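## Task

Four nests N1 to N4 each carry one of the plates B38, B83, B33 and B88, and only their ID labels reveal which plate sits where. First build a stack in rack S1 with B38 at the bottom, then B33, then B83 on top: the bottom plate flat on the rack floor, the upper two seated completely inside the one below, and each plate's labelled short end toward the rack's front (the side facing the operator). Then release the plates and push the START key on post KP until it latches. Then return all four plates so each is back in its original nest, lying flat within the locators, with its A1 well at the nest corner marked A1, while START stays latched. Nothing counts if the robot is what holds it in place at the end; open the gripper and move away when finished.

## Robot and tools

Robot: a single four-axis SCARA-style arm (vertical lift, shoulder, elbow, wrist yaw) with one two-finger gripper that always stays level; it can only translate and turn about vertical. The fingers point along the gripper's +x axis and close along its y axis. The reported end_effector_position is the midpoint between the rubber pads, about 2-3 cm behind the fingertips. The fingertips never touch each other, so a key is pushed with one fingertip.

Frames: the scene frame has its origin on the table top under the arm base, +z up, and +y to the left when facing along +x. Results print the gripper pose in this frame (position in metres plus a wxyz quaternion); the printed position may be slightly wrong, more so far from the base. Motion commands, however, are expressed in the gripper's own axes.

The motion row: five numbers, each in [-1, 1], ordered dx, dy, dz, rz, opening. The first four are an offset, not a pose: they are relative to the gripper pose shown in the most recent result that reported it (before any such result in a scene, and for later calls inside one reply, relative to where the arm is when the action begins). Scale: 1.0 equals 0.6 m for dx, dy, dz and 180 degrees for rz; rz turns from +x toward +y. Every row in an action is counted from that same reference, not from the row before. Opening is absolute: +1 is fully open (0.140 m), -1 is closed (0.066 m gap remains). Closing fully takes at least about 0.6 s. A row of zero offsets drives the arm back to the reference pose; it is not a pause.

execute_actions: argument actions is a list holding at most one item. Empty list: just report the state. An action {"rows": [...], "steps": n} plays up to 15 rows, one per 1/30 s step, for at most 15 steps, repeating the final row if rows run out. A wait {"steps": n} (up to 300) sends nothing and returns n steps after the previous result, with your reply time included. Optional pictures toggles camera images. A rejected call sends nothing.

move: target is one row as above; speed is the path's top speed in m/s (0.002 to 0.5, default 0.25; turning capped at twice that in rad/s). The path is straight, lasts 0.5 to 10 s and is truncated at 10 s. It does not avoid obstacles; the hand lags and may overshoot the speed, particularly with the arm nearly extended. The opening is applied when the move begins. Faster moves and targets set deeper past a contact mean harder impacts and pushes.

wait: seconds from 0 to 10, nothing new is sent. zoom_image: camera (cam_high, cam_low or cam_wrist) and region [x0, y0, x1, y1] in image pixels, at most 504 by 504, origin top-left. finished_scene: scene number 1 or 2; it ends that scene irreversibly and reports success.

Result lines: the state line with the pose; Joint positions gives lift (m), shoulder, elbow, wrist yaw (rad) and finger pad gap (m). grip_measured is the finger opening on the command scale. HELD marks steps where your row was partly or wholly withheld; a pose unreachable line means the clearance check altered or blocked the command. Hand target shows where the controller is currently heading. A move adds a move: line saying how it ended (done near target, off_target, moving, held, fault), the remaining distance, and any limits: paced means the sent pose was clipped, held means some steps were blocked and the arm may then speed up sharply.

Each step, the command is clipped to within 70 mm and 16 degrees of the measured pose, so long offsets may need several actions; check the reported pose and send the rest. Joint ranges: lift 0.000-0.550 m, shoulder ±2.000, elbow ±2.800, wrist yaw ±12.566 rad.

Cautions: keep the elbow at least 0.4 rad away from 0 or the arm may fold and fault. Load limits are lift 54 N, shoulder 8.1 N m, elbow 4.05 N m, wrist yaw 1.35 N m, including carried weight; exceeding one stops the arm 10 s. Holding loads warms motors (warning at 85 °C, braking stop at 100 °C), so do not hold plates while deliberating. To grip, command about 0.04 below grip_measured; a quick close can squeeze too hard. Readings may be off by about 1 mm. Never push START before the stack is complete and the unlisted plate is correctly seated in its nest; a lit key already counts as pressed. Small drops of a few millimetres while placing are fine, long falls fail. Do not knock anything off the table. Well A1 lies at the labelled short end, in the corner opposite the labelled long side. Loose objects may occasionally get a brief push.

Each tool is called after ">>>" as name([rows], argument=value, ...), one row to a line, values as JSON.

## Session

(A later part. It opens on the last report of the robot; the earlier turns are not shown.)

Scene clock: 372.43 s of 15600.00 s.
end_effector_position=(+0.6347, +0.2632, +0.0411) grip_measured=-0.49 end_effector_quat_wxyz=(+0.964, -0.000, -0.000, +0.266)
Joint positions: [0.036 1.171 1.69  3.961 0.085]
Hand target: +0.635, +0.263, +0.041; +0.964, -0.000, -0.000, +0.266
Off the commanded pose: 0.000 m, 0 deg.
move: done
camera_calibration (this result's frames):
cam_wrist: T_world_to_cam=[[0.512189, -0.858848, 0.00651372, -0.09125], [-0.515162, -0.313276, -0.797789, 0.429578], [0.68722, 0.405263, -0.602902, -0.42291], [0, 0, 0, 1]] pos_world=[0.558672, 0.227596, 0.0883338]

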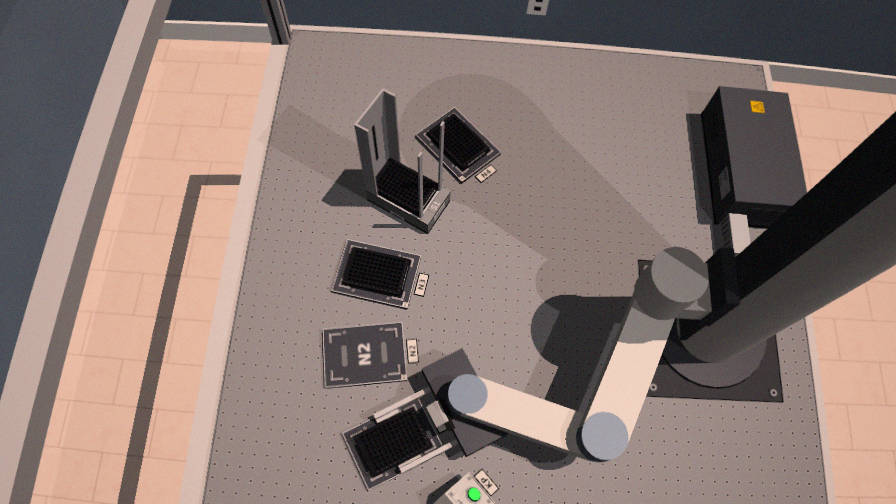

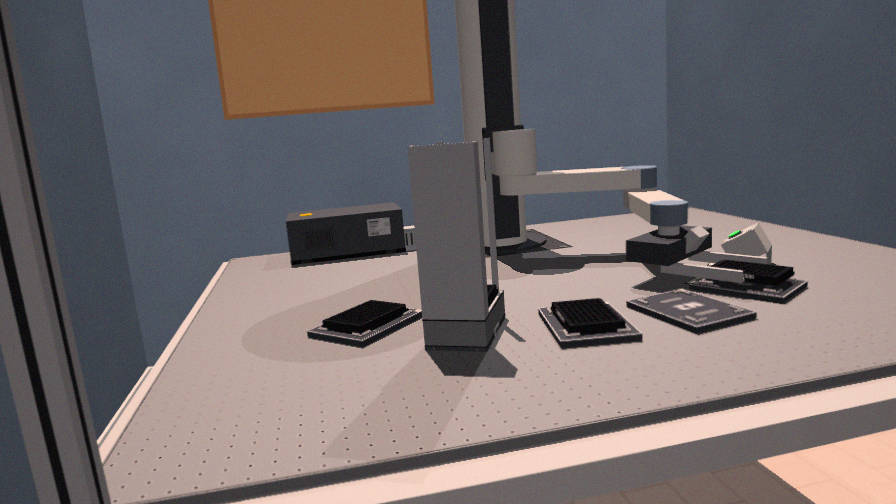

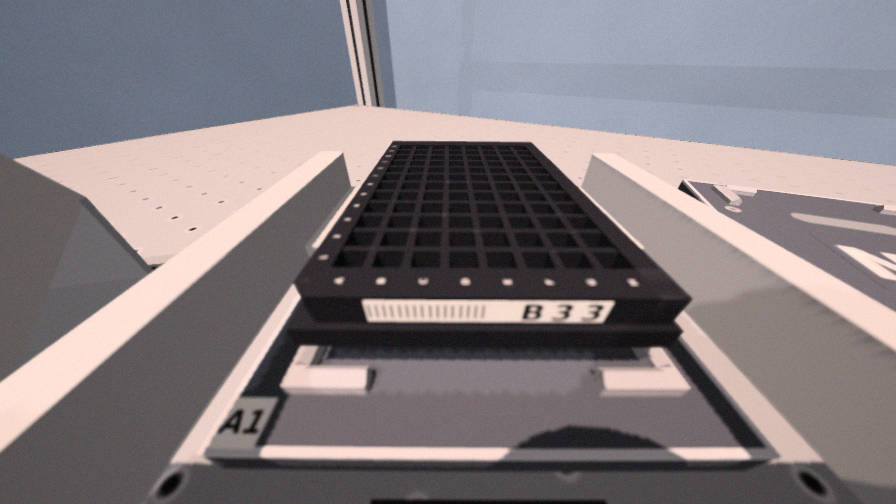

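>>> move(target=[0.0008,-0.0012,-0.01,0,-0.6], speed=0.01)

>>> move(target=[0,0,-0.009,0,-0.6], speed=0.008)

>>> move(target=[0,0,0,0,-0.2])

>>> move(target=[0,0,0.064,0,-0.2], speed=0.1)

Scene clock: 378.40 s of 15600.00 s.
end_effector_position=(+0.6355, +0.2628, +0.0351) grip_measured=-0.49 end_effector_quat_wxyz=(+0.964, -0.000, -0.000, +0.266)
Joint positions: [0.03  1.168 1.692 3.961 0.085]
Hand target: +0.636, +0.263, +0.035; +0.964, -0.000, -0.000, +0.266
Off the commanded pose: 0.000 m, 0 deg.
After step 90, 2.13 s passed at rest.
move: done
camera_calibration (this result's frames):
cam_wrist: T_world_to_cam=[[0.512102, -0.8589, 0.00651372, -0.091829], [-0.515193, -0.313224, -0.797789, 0.425073], [0.687261, 0.405194, -0.602902, -0.426907], [0, 0, 0, 1]] pos_world=[0.559417, 0.227251, 0.0823334]

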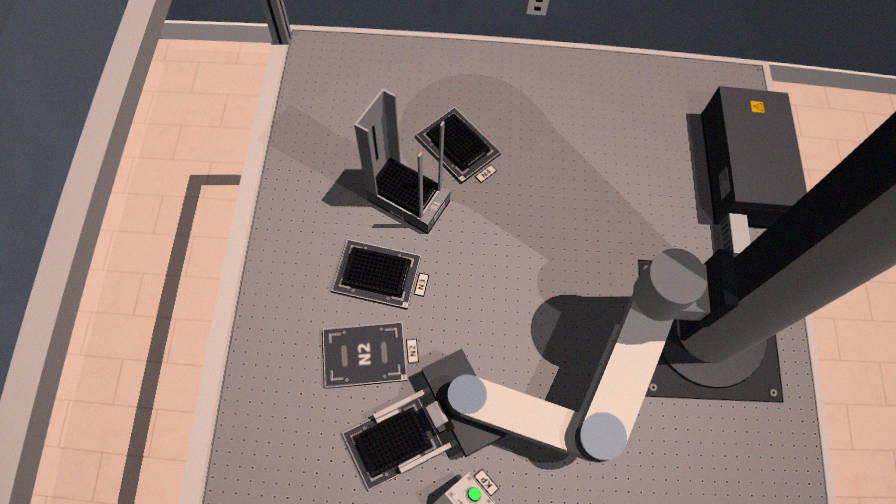

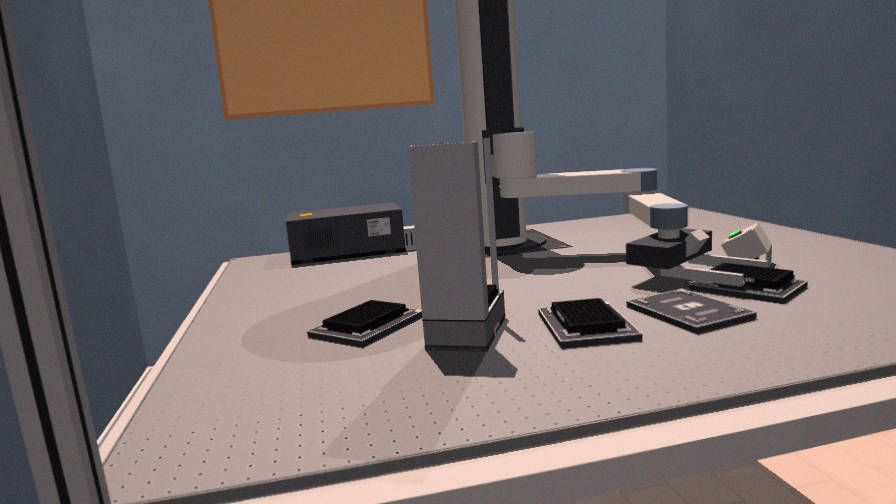

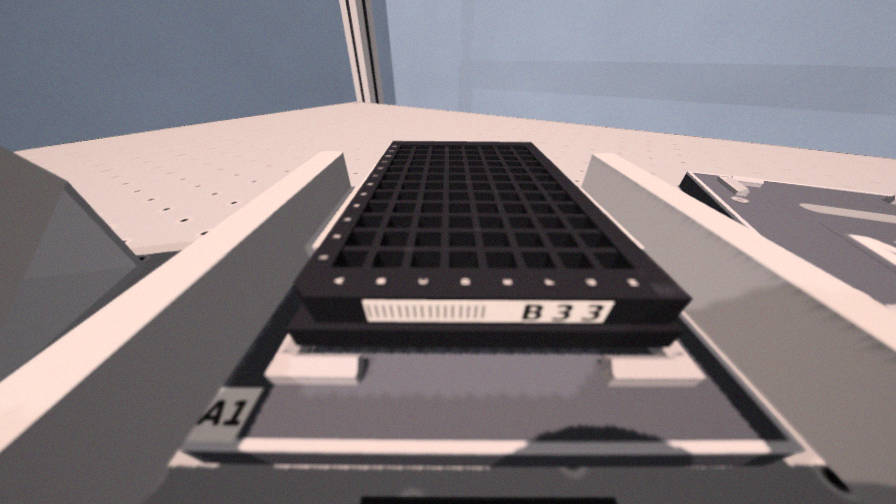

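Scene clock: 379.30 s of 15600.00 s.
end_effector_position=(+0.6355, +0.2624, +0.0298) grip_measured=-0.49 end_effector_quat_wxyz=(+0.964, -0.000, -0.000, +0.266)
Joint positions: [0.025 1.168 1.691 3.961 0.085]
Hand target: +0.635, +0.263, +0.030; +0.964, -0.000, -0.000, +0.266
Off the commanded pose: 0.000 m, 0 deg.
move: done
camera_calibration (this result's frames):
cam_wrist: T_world_to_cam=[[0.511154, -0.859464, 0.00651372, -0.0913688], [-0.515538, -0.312655, -0.797789, 0.420753], [0.687708, 0.404435, -0.602902, -0.430059], [0, 0, 0, 1]] pos_world=[0.559373, 0.226953, 0.076984]

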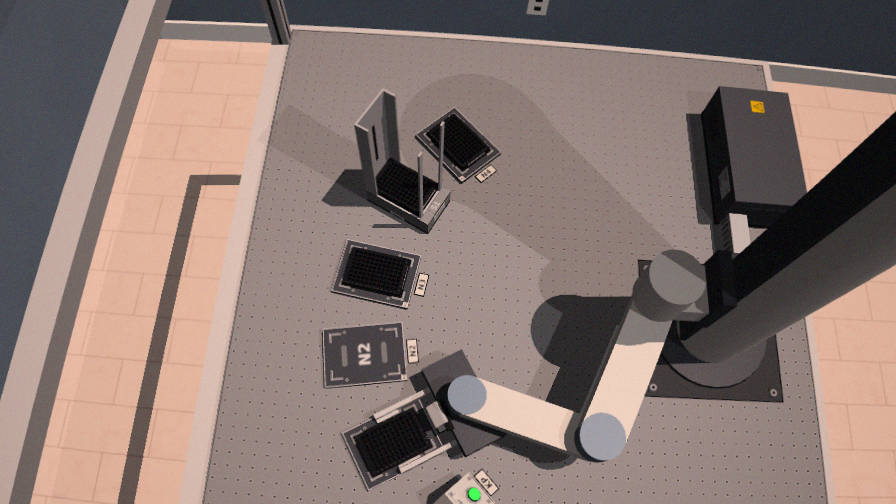

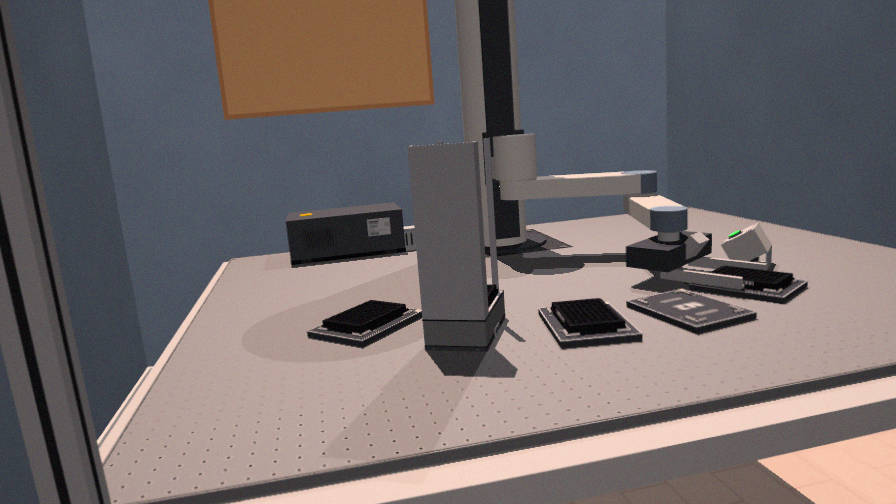

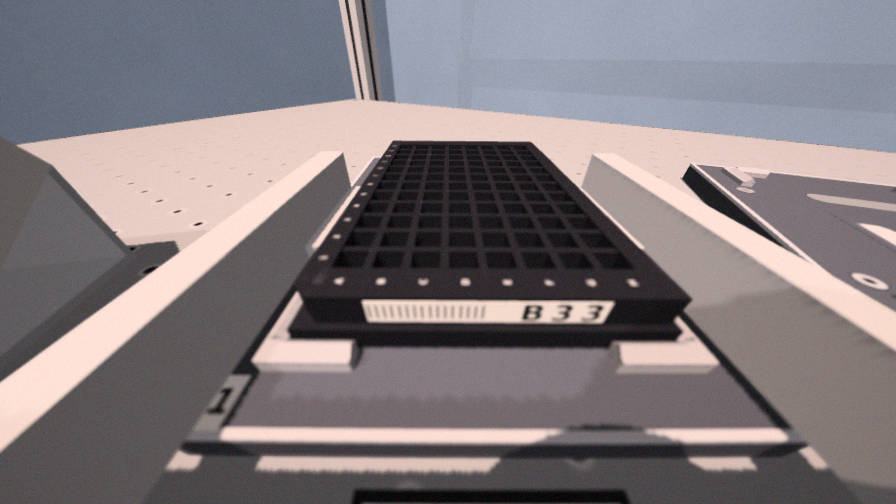

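Scene clock: 379.80 s of 15600.00 s.
end_effector_position=(+0.6355, +0.2624, +0.0298) grip_measured=-0.20 end_effector_quat_wxyz=(+0.964, -0.000, -0.000, +0.266)
Joint positions: [0.025 1.168 1.691 3.961 0.096]
Hand target: +0.635, +0.262, +0.030; +0.964, -0.000, -0.000, +0.266
Off the commanded pose: 0.000 m, 0 deg.
move: done
camera_calibration (this result's frames):
cam_wrist: T_world_to_cam=[[0.511075, -0.859511, 0.00651372, -0.0913379], [-0.515567, -0.312608, -0.797789, 0.420747], [0.687745, 0.404372, -0.602902, -0.43005], [0, 0, 0, 1]] pos_world=[0.559368, 0.226923, 0.076984]

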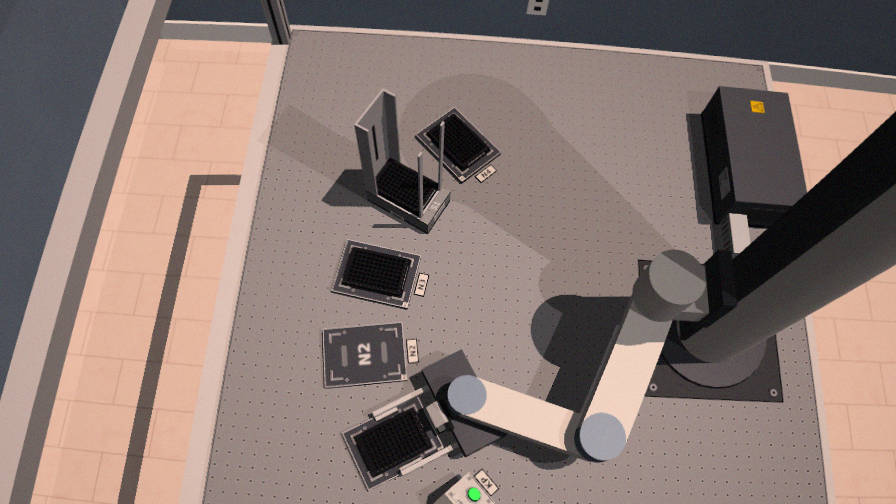

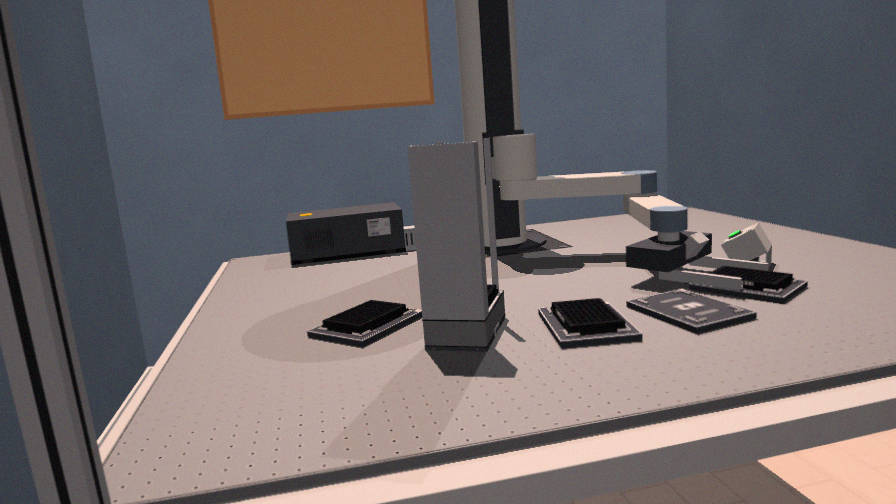

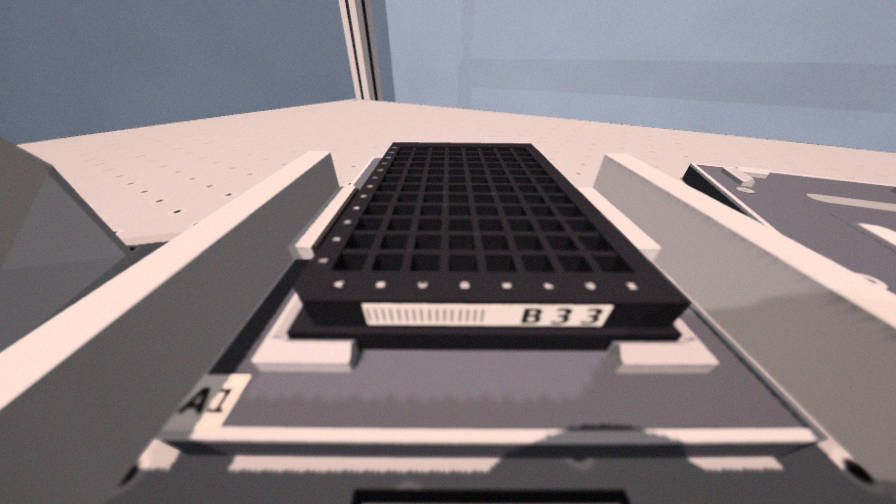

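Scene clock: 380.53 s of 15600.00 s.
end_effector_position=(+0.6355, +0.2624, +0.0682) grip_measured=-0.20 end_effector_quat_wxyz=(+0.964, -0.000, -0.000, +0.266)
Joint positions: [0.063 1.168 1.691 3.961 0.096]
Hand target: +0.635, +0.262, +0.068; +0.964, -0.000, -0.000, +0.266
Off the commanded pose: 0.000 m, 0 deg.
move: done
camera_calibration (this result's frames):
cam_wrist: T_world_to_cam=[[0.511097, -0.859498, 0.00651372, -0.0915981], [-0.515559, -0.312621, -0.797789, 0.451436], [0.687734, 0.40439, -0.602902, -0.406859], [0, 0, 0, 1]] pos_world=[0.559369, 0.22693, 0.115451]

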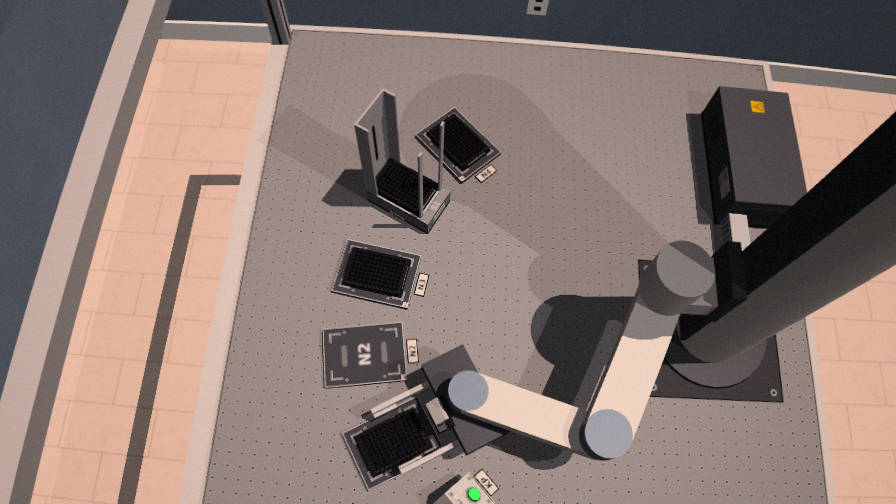

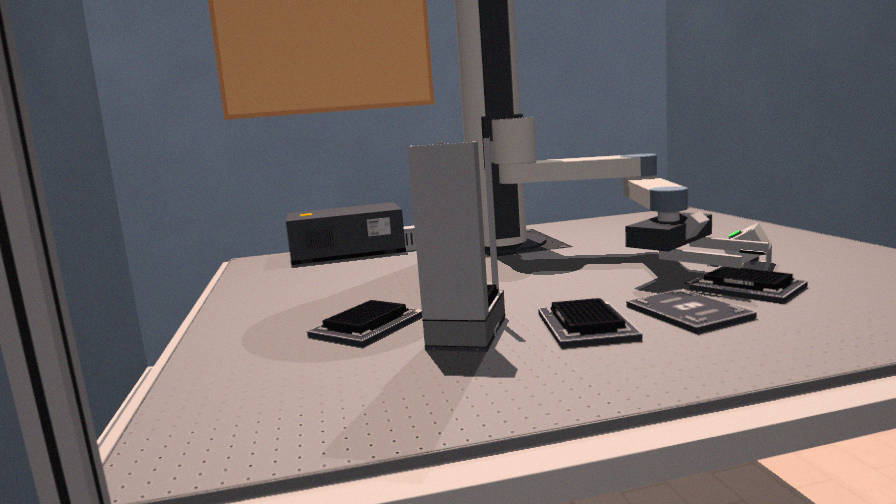

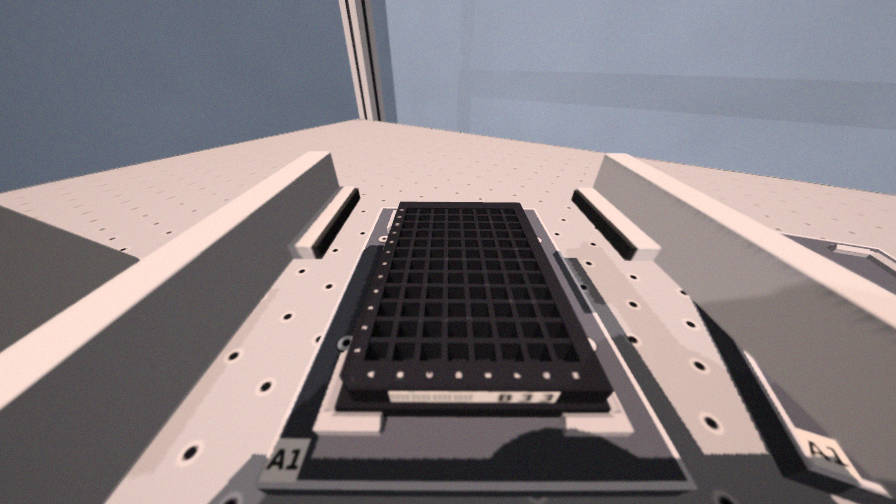

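>>> execute_actions(actions=[])

Scene clock: 392.93 s of 15600.00 s.
end_effector_position=(+0.6355, +0.2624, +0.0682) grip_measured=-0.20 end_effector_quat_wxyz=(+0.964, -0.000, -0.000, +0.266)
Joint positions: [0.063 1.168 1.691 3.961 0.096]
Hand target: +0.635, +0.262, +0.068; +0.964, -0.000, -0.000, +0.266
Off the commanded pose: 0.000 m, 0 deg.
Steps of this call (steps 1 to 90: nothing new was sent; then 9.40 s passed at rest). Readings (end_effector_position):
1: (+0.6355, +0.2624, +0.0682)
2: (+0.6355, +0.2624, +0.0682)
4: (+0.6355, +0.2624, +0.0682)
8: (+0.6355, +0.2624, +0.0682)
90: the state above
camera_calibration (this result's frames):
cam_wrist: T_world_to_cam=[[0.511097, -0.859498, 0.00651372, -0.091598], [-0.515559, -0.312621, -0.797789, 0.451435], [0.687734, 0.404389, -0.602902, -0.40686], [0, 0, 0, 1]] pos_world=[0.559369, 0.22693, 0.115449]

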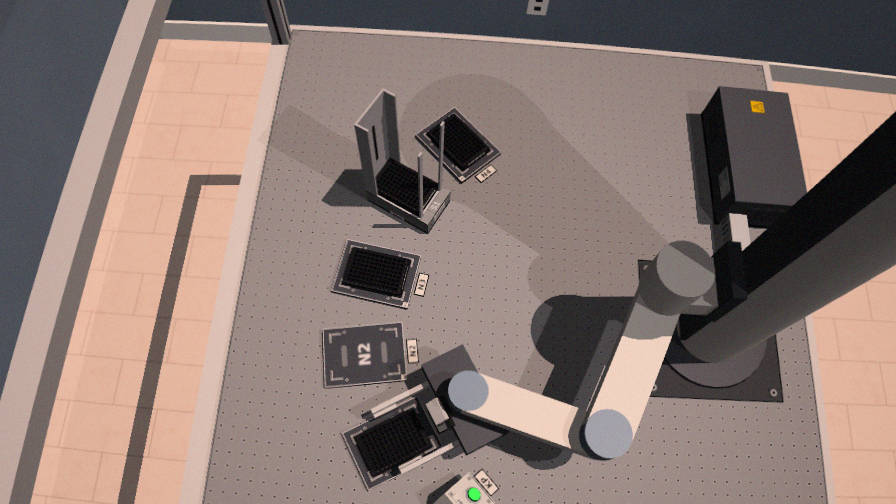

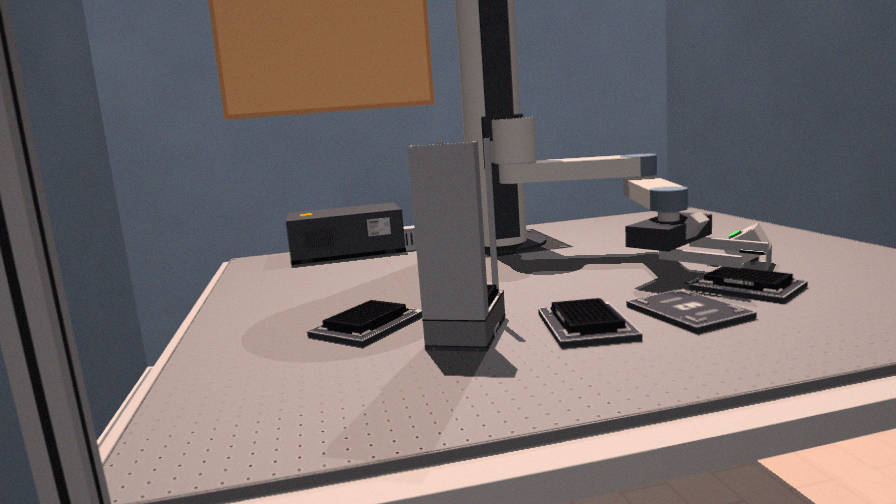

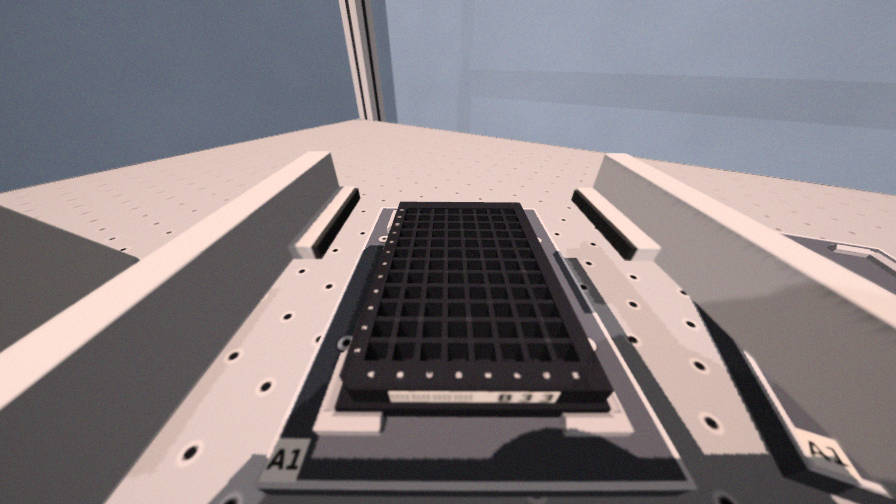

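>>> move(target=[-0.5256,-0.5699,0,-0.3232,0.2], speed=0.3)

Scene clock: 399.20 s of 15600.00 s.
end_effector_position=(+0.5397, -0.1929, +0.0682) grip_measured=+0.20 end_effector_quat_wxyz=(+0.972, -0.000, -0.000, -0.237)
Joint positions: [0.063 0.407 1.094 4.304 0.11 ]
Hand target: +0.540, -0.193, +0.068; +0.972, -0.000, -0.000, -0.237
Off the commanded pose: 0.000 m, 0 deg.
After step 90, 1.13 s passed at rest.
move: done
camera_calibration (this result's frames):
cam_wrist: T_world_to_cam=[[-0.460928, -0.887414, 0.00651372, 0.0852242], [-0.537441, 0.273295, -0.797789, 0.38456], [0.706188, -0.371224, -0.602902, -0.316471], [0, 0, 0, 1]] pos_world=[0.469449, -0.146951, 0.115442]

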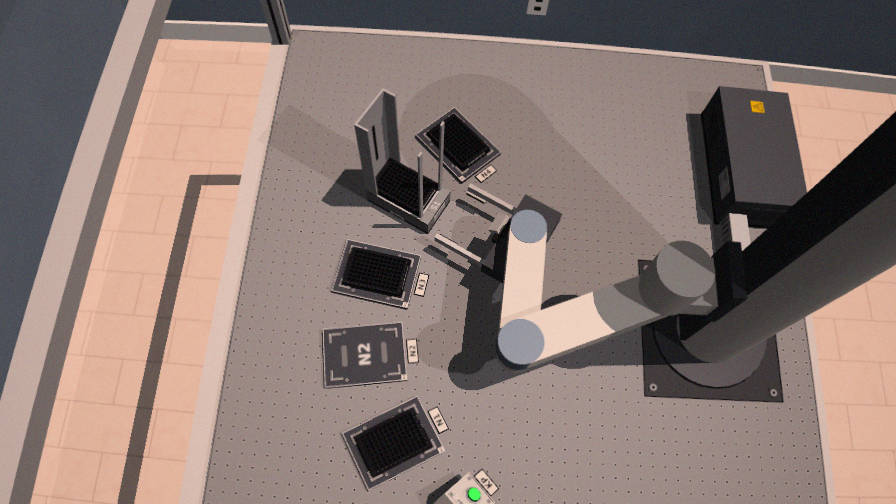

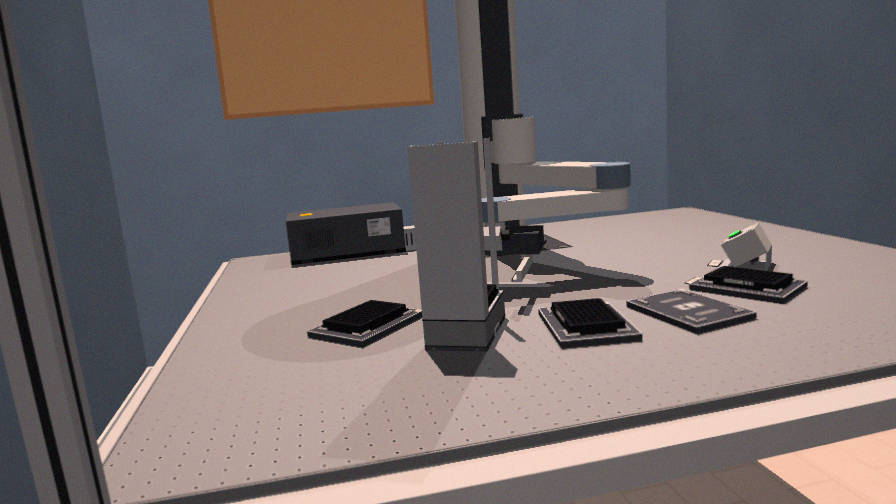

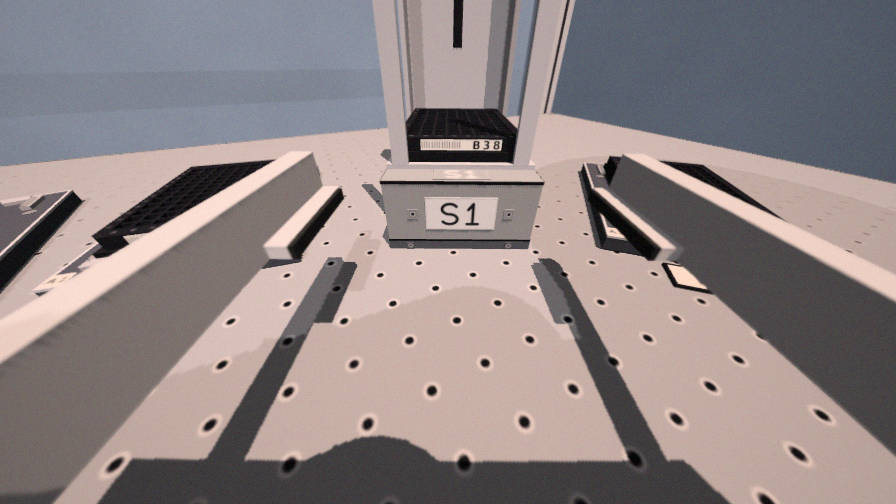

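>>> move(target=[0.2192,0,0,0,0.2], speed=0.12)

>>> move(target=[0,0,0,0,-0.4])

>>> move(target=[0,0,0,0,-0.6])

Scene clock: 403.57 s of 15600.00 s.
end_effector_position=(+0.6565, -0.2534, +0.0682) grip_measured=+0.20 end_effector_quat_wxyz=(+0.972, -0.000, -0.000, -0.237)
Joint positions: [0.063 0.134 1.775 3.896 0.11 ]
Hand target: +0.657, -0.253, +0.068; +0.972, -0.000, -0.000, -0.237
Off the commanded pose: 0.000 m, 0 deg.
move: done
camera_calibration (this result's frames):
cam_wrist: T_world_to_cam=[[-0.46072, -0.887522, 0.00651372, 0.0852689], [-0.537506, 0.273168, -0.797789, 0.463865], [0.706276, -0.371058, -0.602902, -0.421408], [0, 0, 0, 1]] pos_world=[0.586245, -0.207402, 0.115443]

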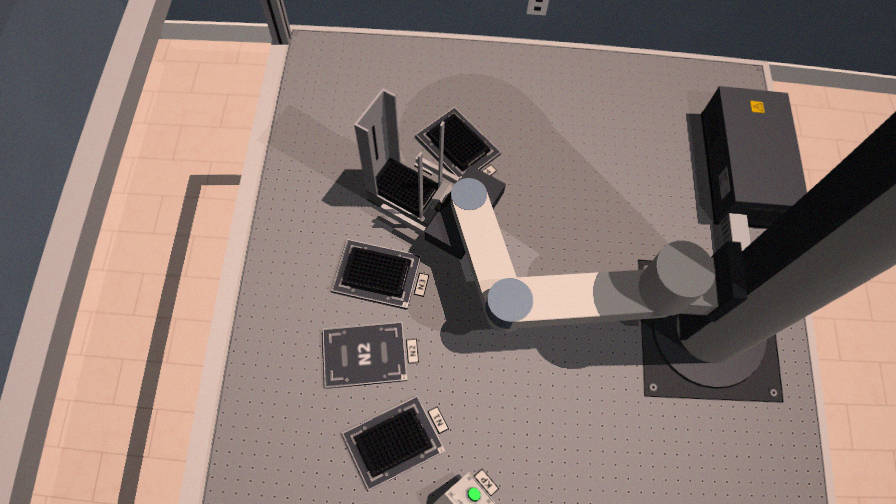

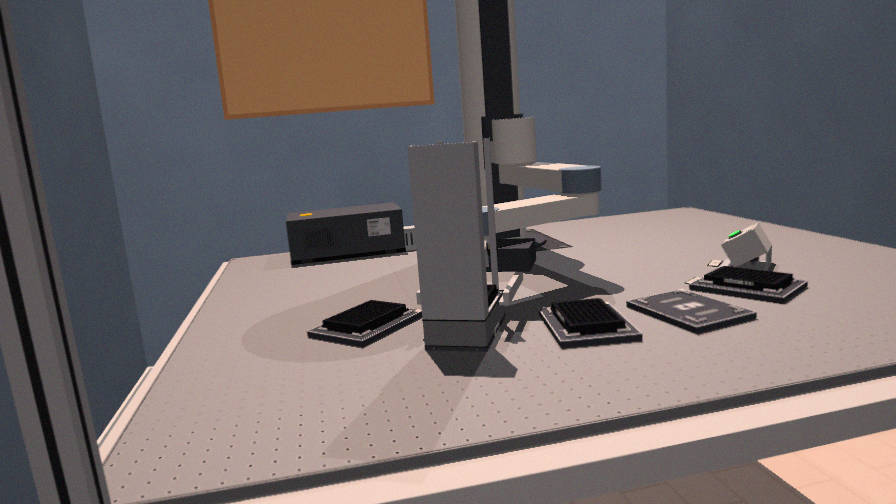

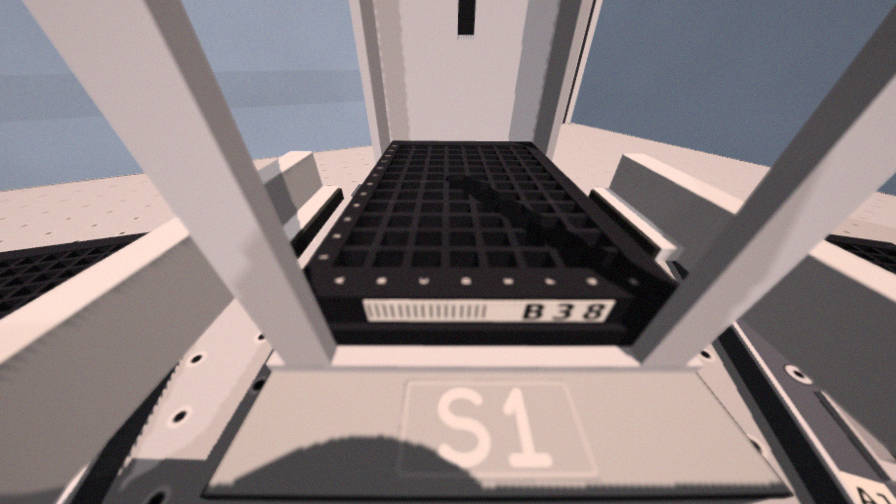

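Scene clock: 404.07 s of 15600.00 s.
end_effector_position=(+0.6565, -0.2534, +0.0682) grip_measured=-0.40 end_effector_quat_wxyz=(+0.972, -0.000, -0.000, -0.237)
Joint positions: [0.063 0.134 1.775 3.896 0.088]
Hand target: +0.657, -0.253, +0.068; +0.972, -0.000, -0.000, -0.237
Off the commanded pose: 0.000 m, 0 deg.
move: done
camera_calibration (this result's frames):
cam_wrist: T_world_to_cam=[[-0.460722, -0.88752, 0.00651372, 0.0852706], [-0.537505, 0.27317, -0.797789, 0.463865], [0.706274, -0.37106, -0.602902, -0.421408], [0, 0, 0, 1]] pos_world=[0.586245, -0.207402, 0.115443]

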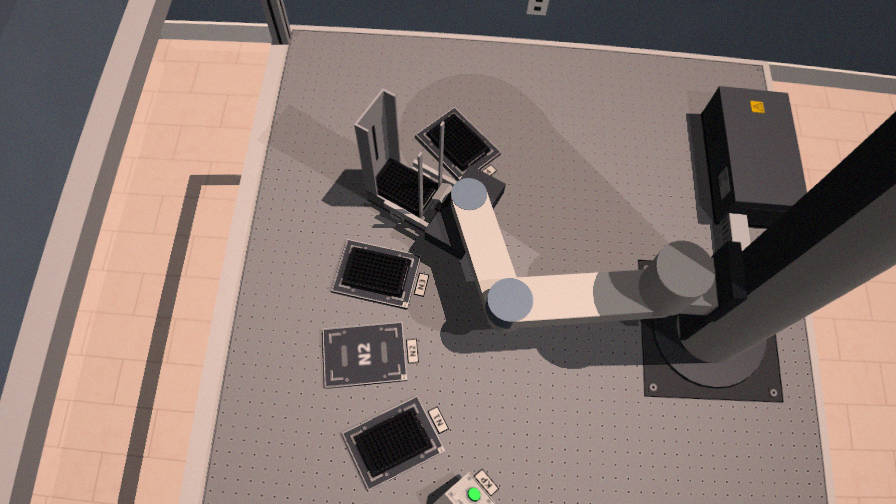

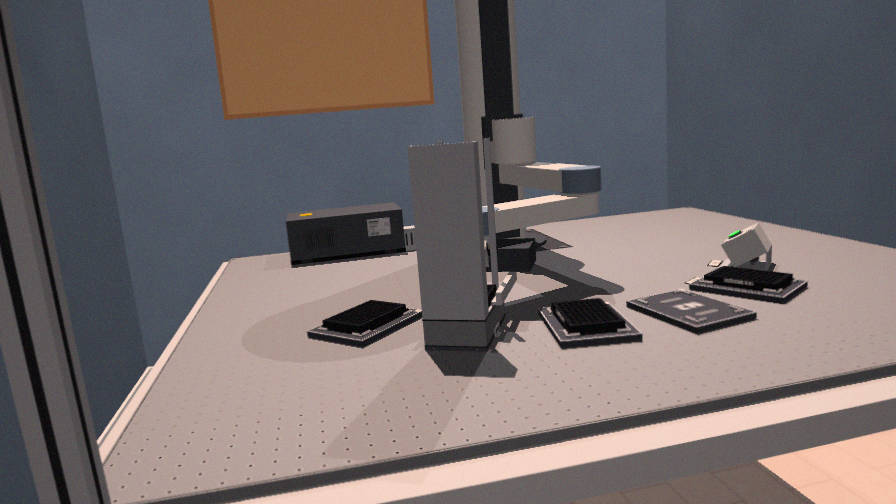

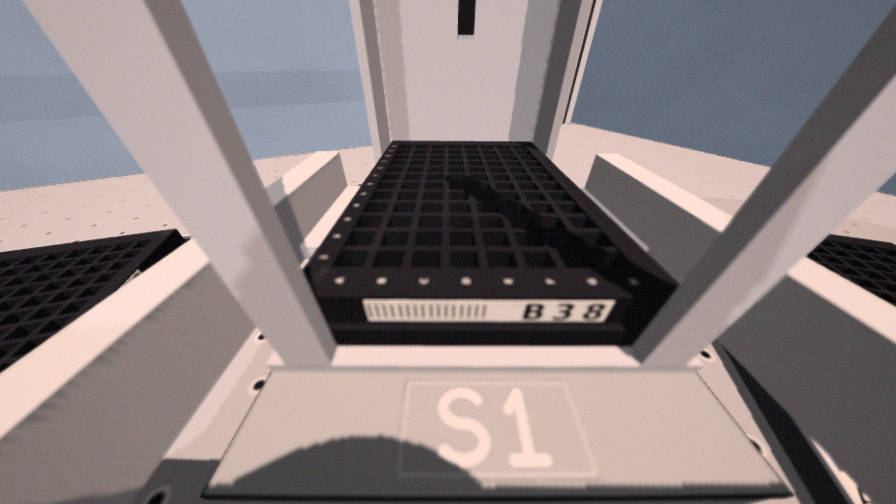

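Scene clock: 404.57 s of 15600.00 s.
end_effector_position=(+0.6565, -0.2534, +0.0682) grip_measured=-0.49 end_effector_quat_wxyz=(+0.972, -0.000, -0.000, -0.237)
Joint positions: [0.063 0.134 1.775 3.896 0.085]
Hand target: +0.657, -0.253, +0.068; +0.972, -0.000, -0.000, -0.237
Off the commanded pose: 0.000 m, 0 deg.
move: done
camera_calibration (this result's frames):
cam_wrist: T_world_to_cam=[[-0.460719, -0.887522, 0.00651372, 0.0852686], [-0.537506, 0.273168, -0.797789, 0.463865], [0.706276, -0.371057, -0.602902, -0.421408], [0, 0, 0, 1]] pos_world=[0.586246, -0.207402, 0.115443]

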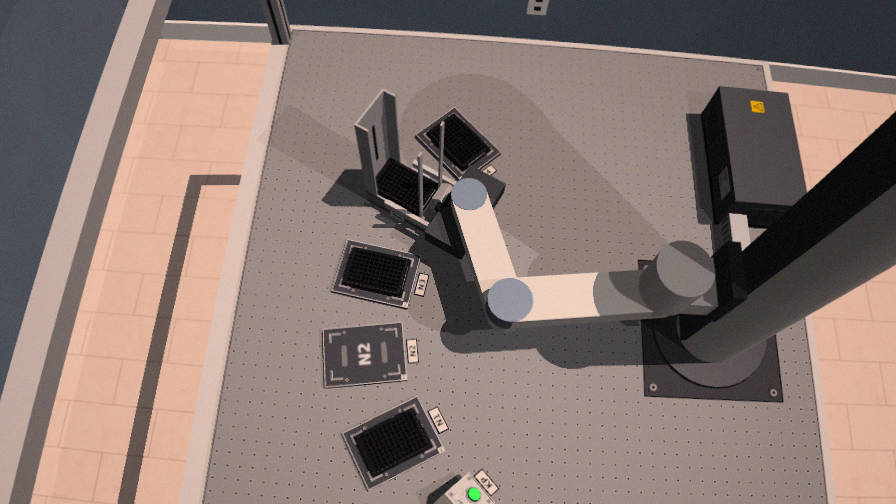

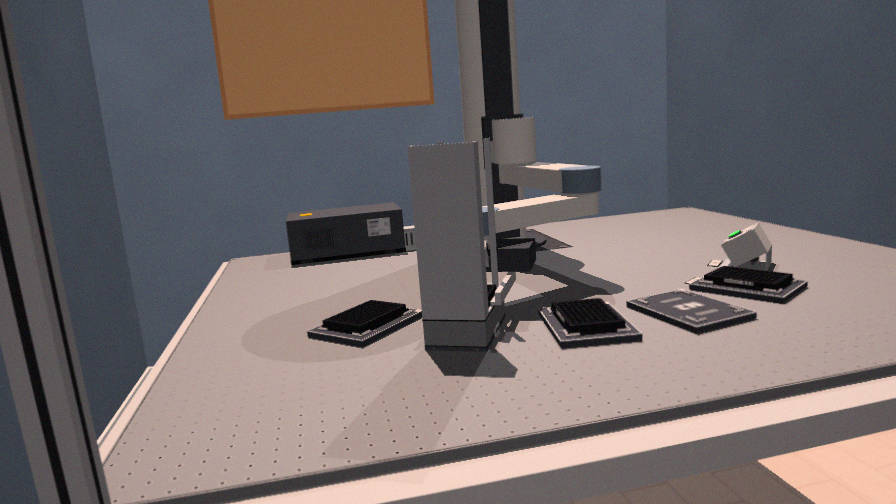

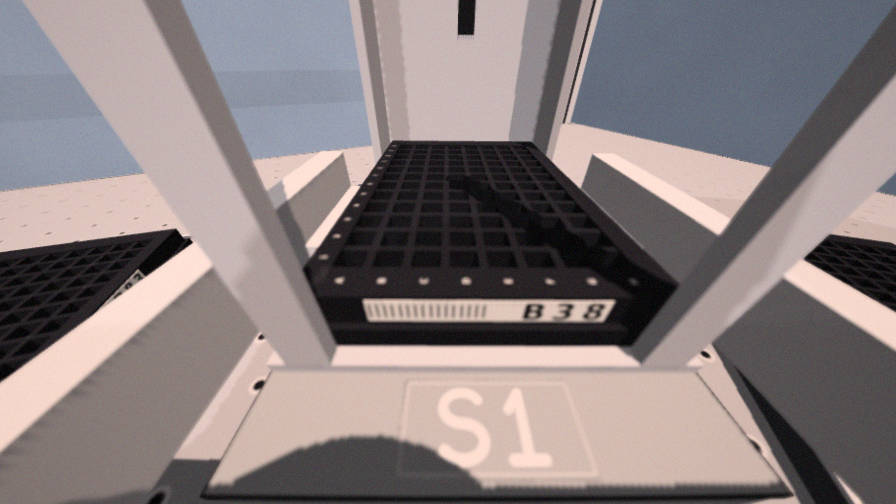

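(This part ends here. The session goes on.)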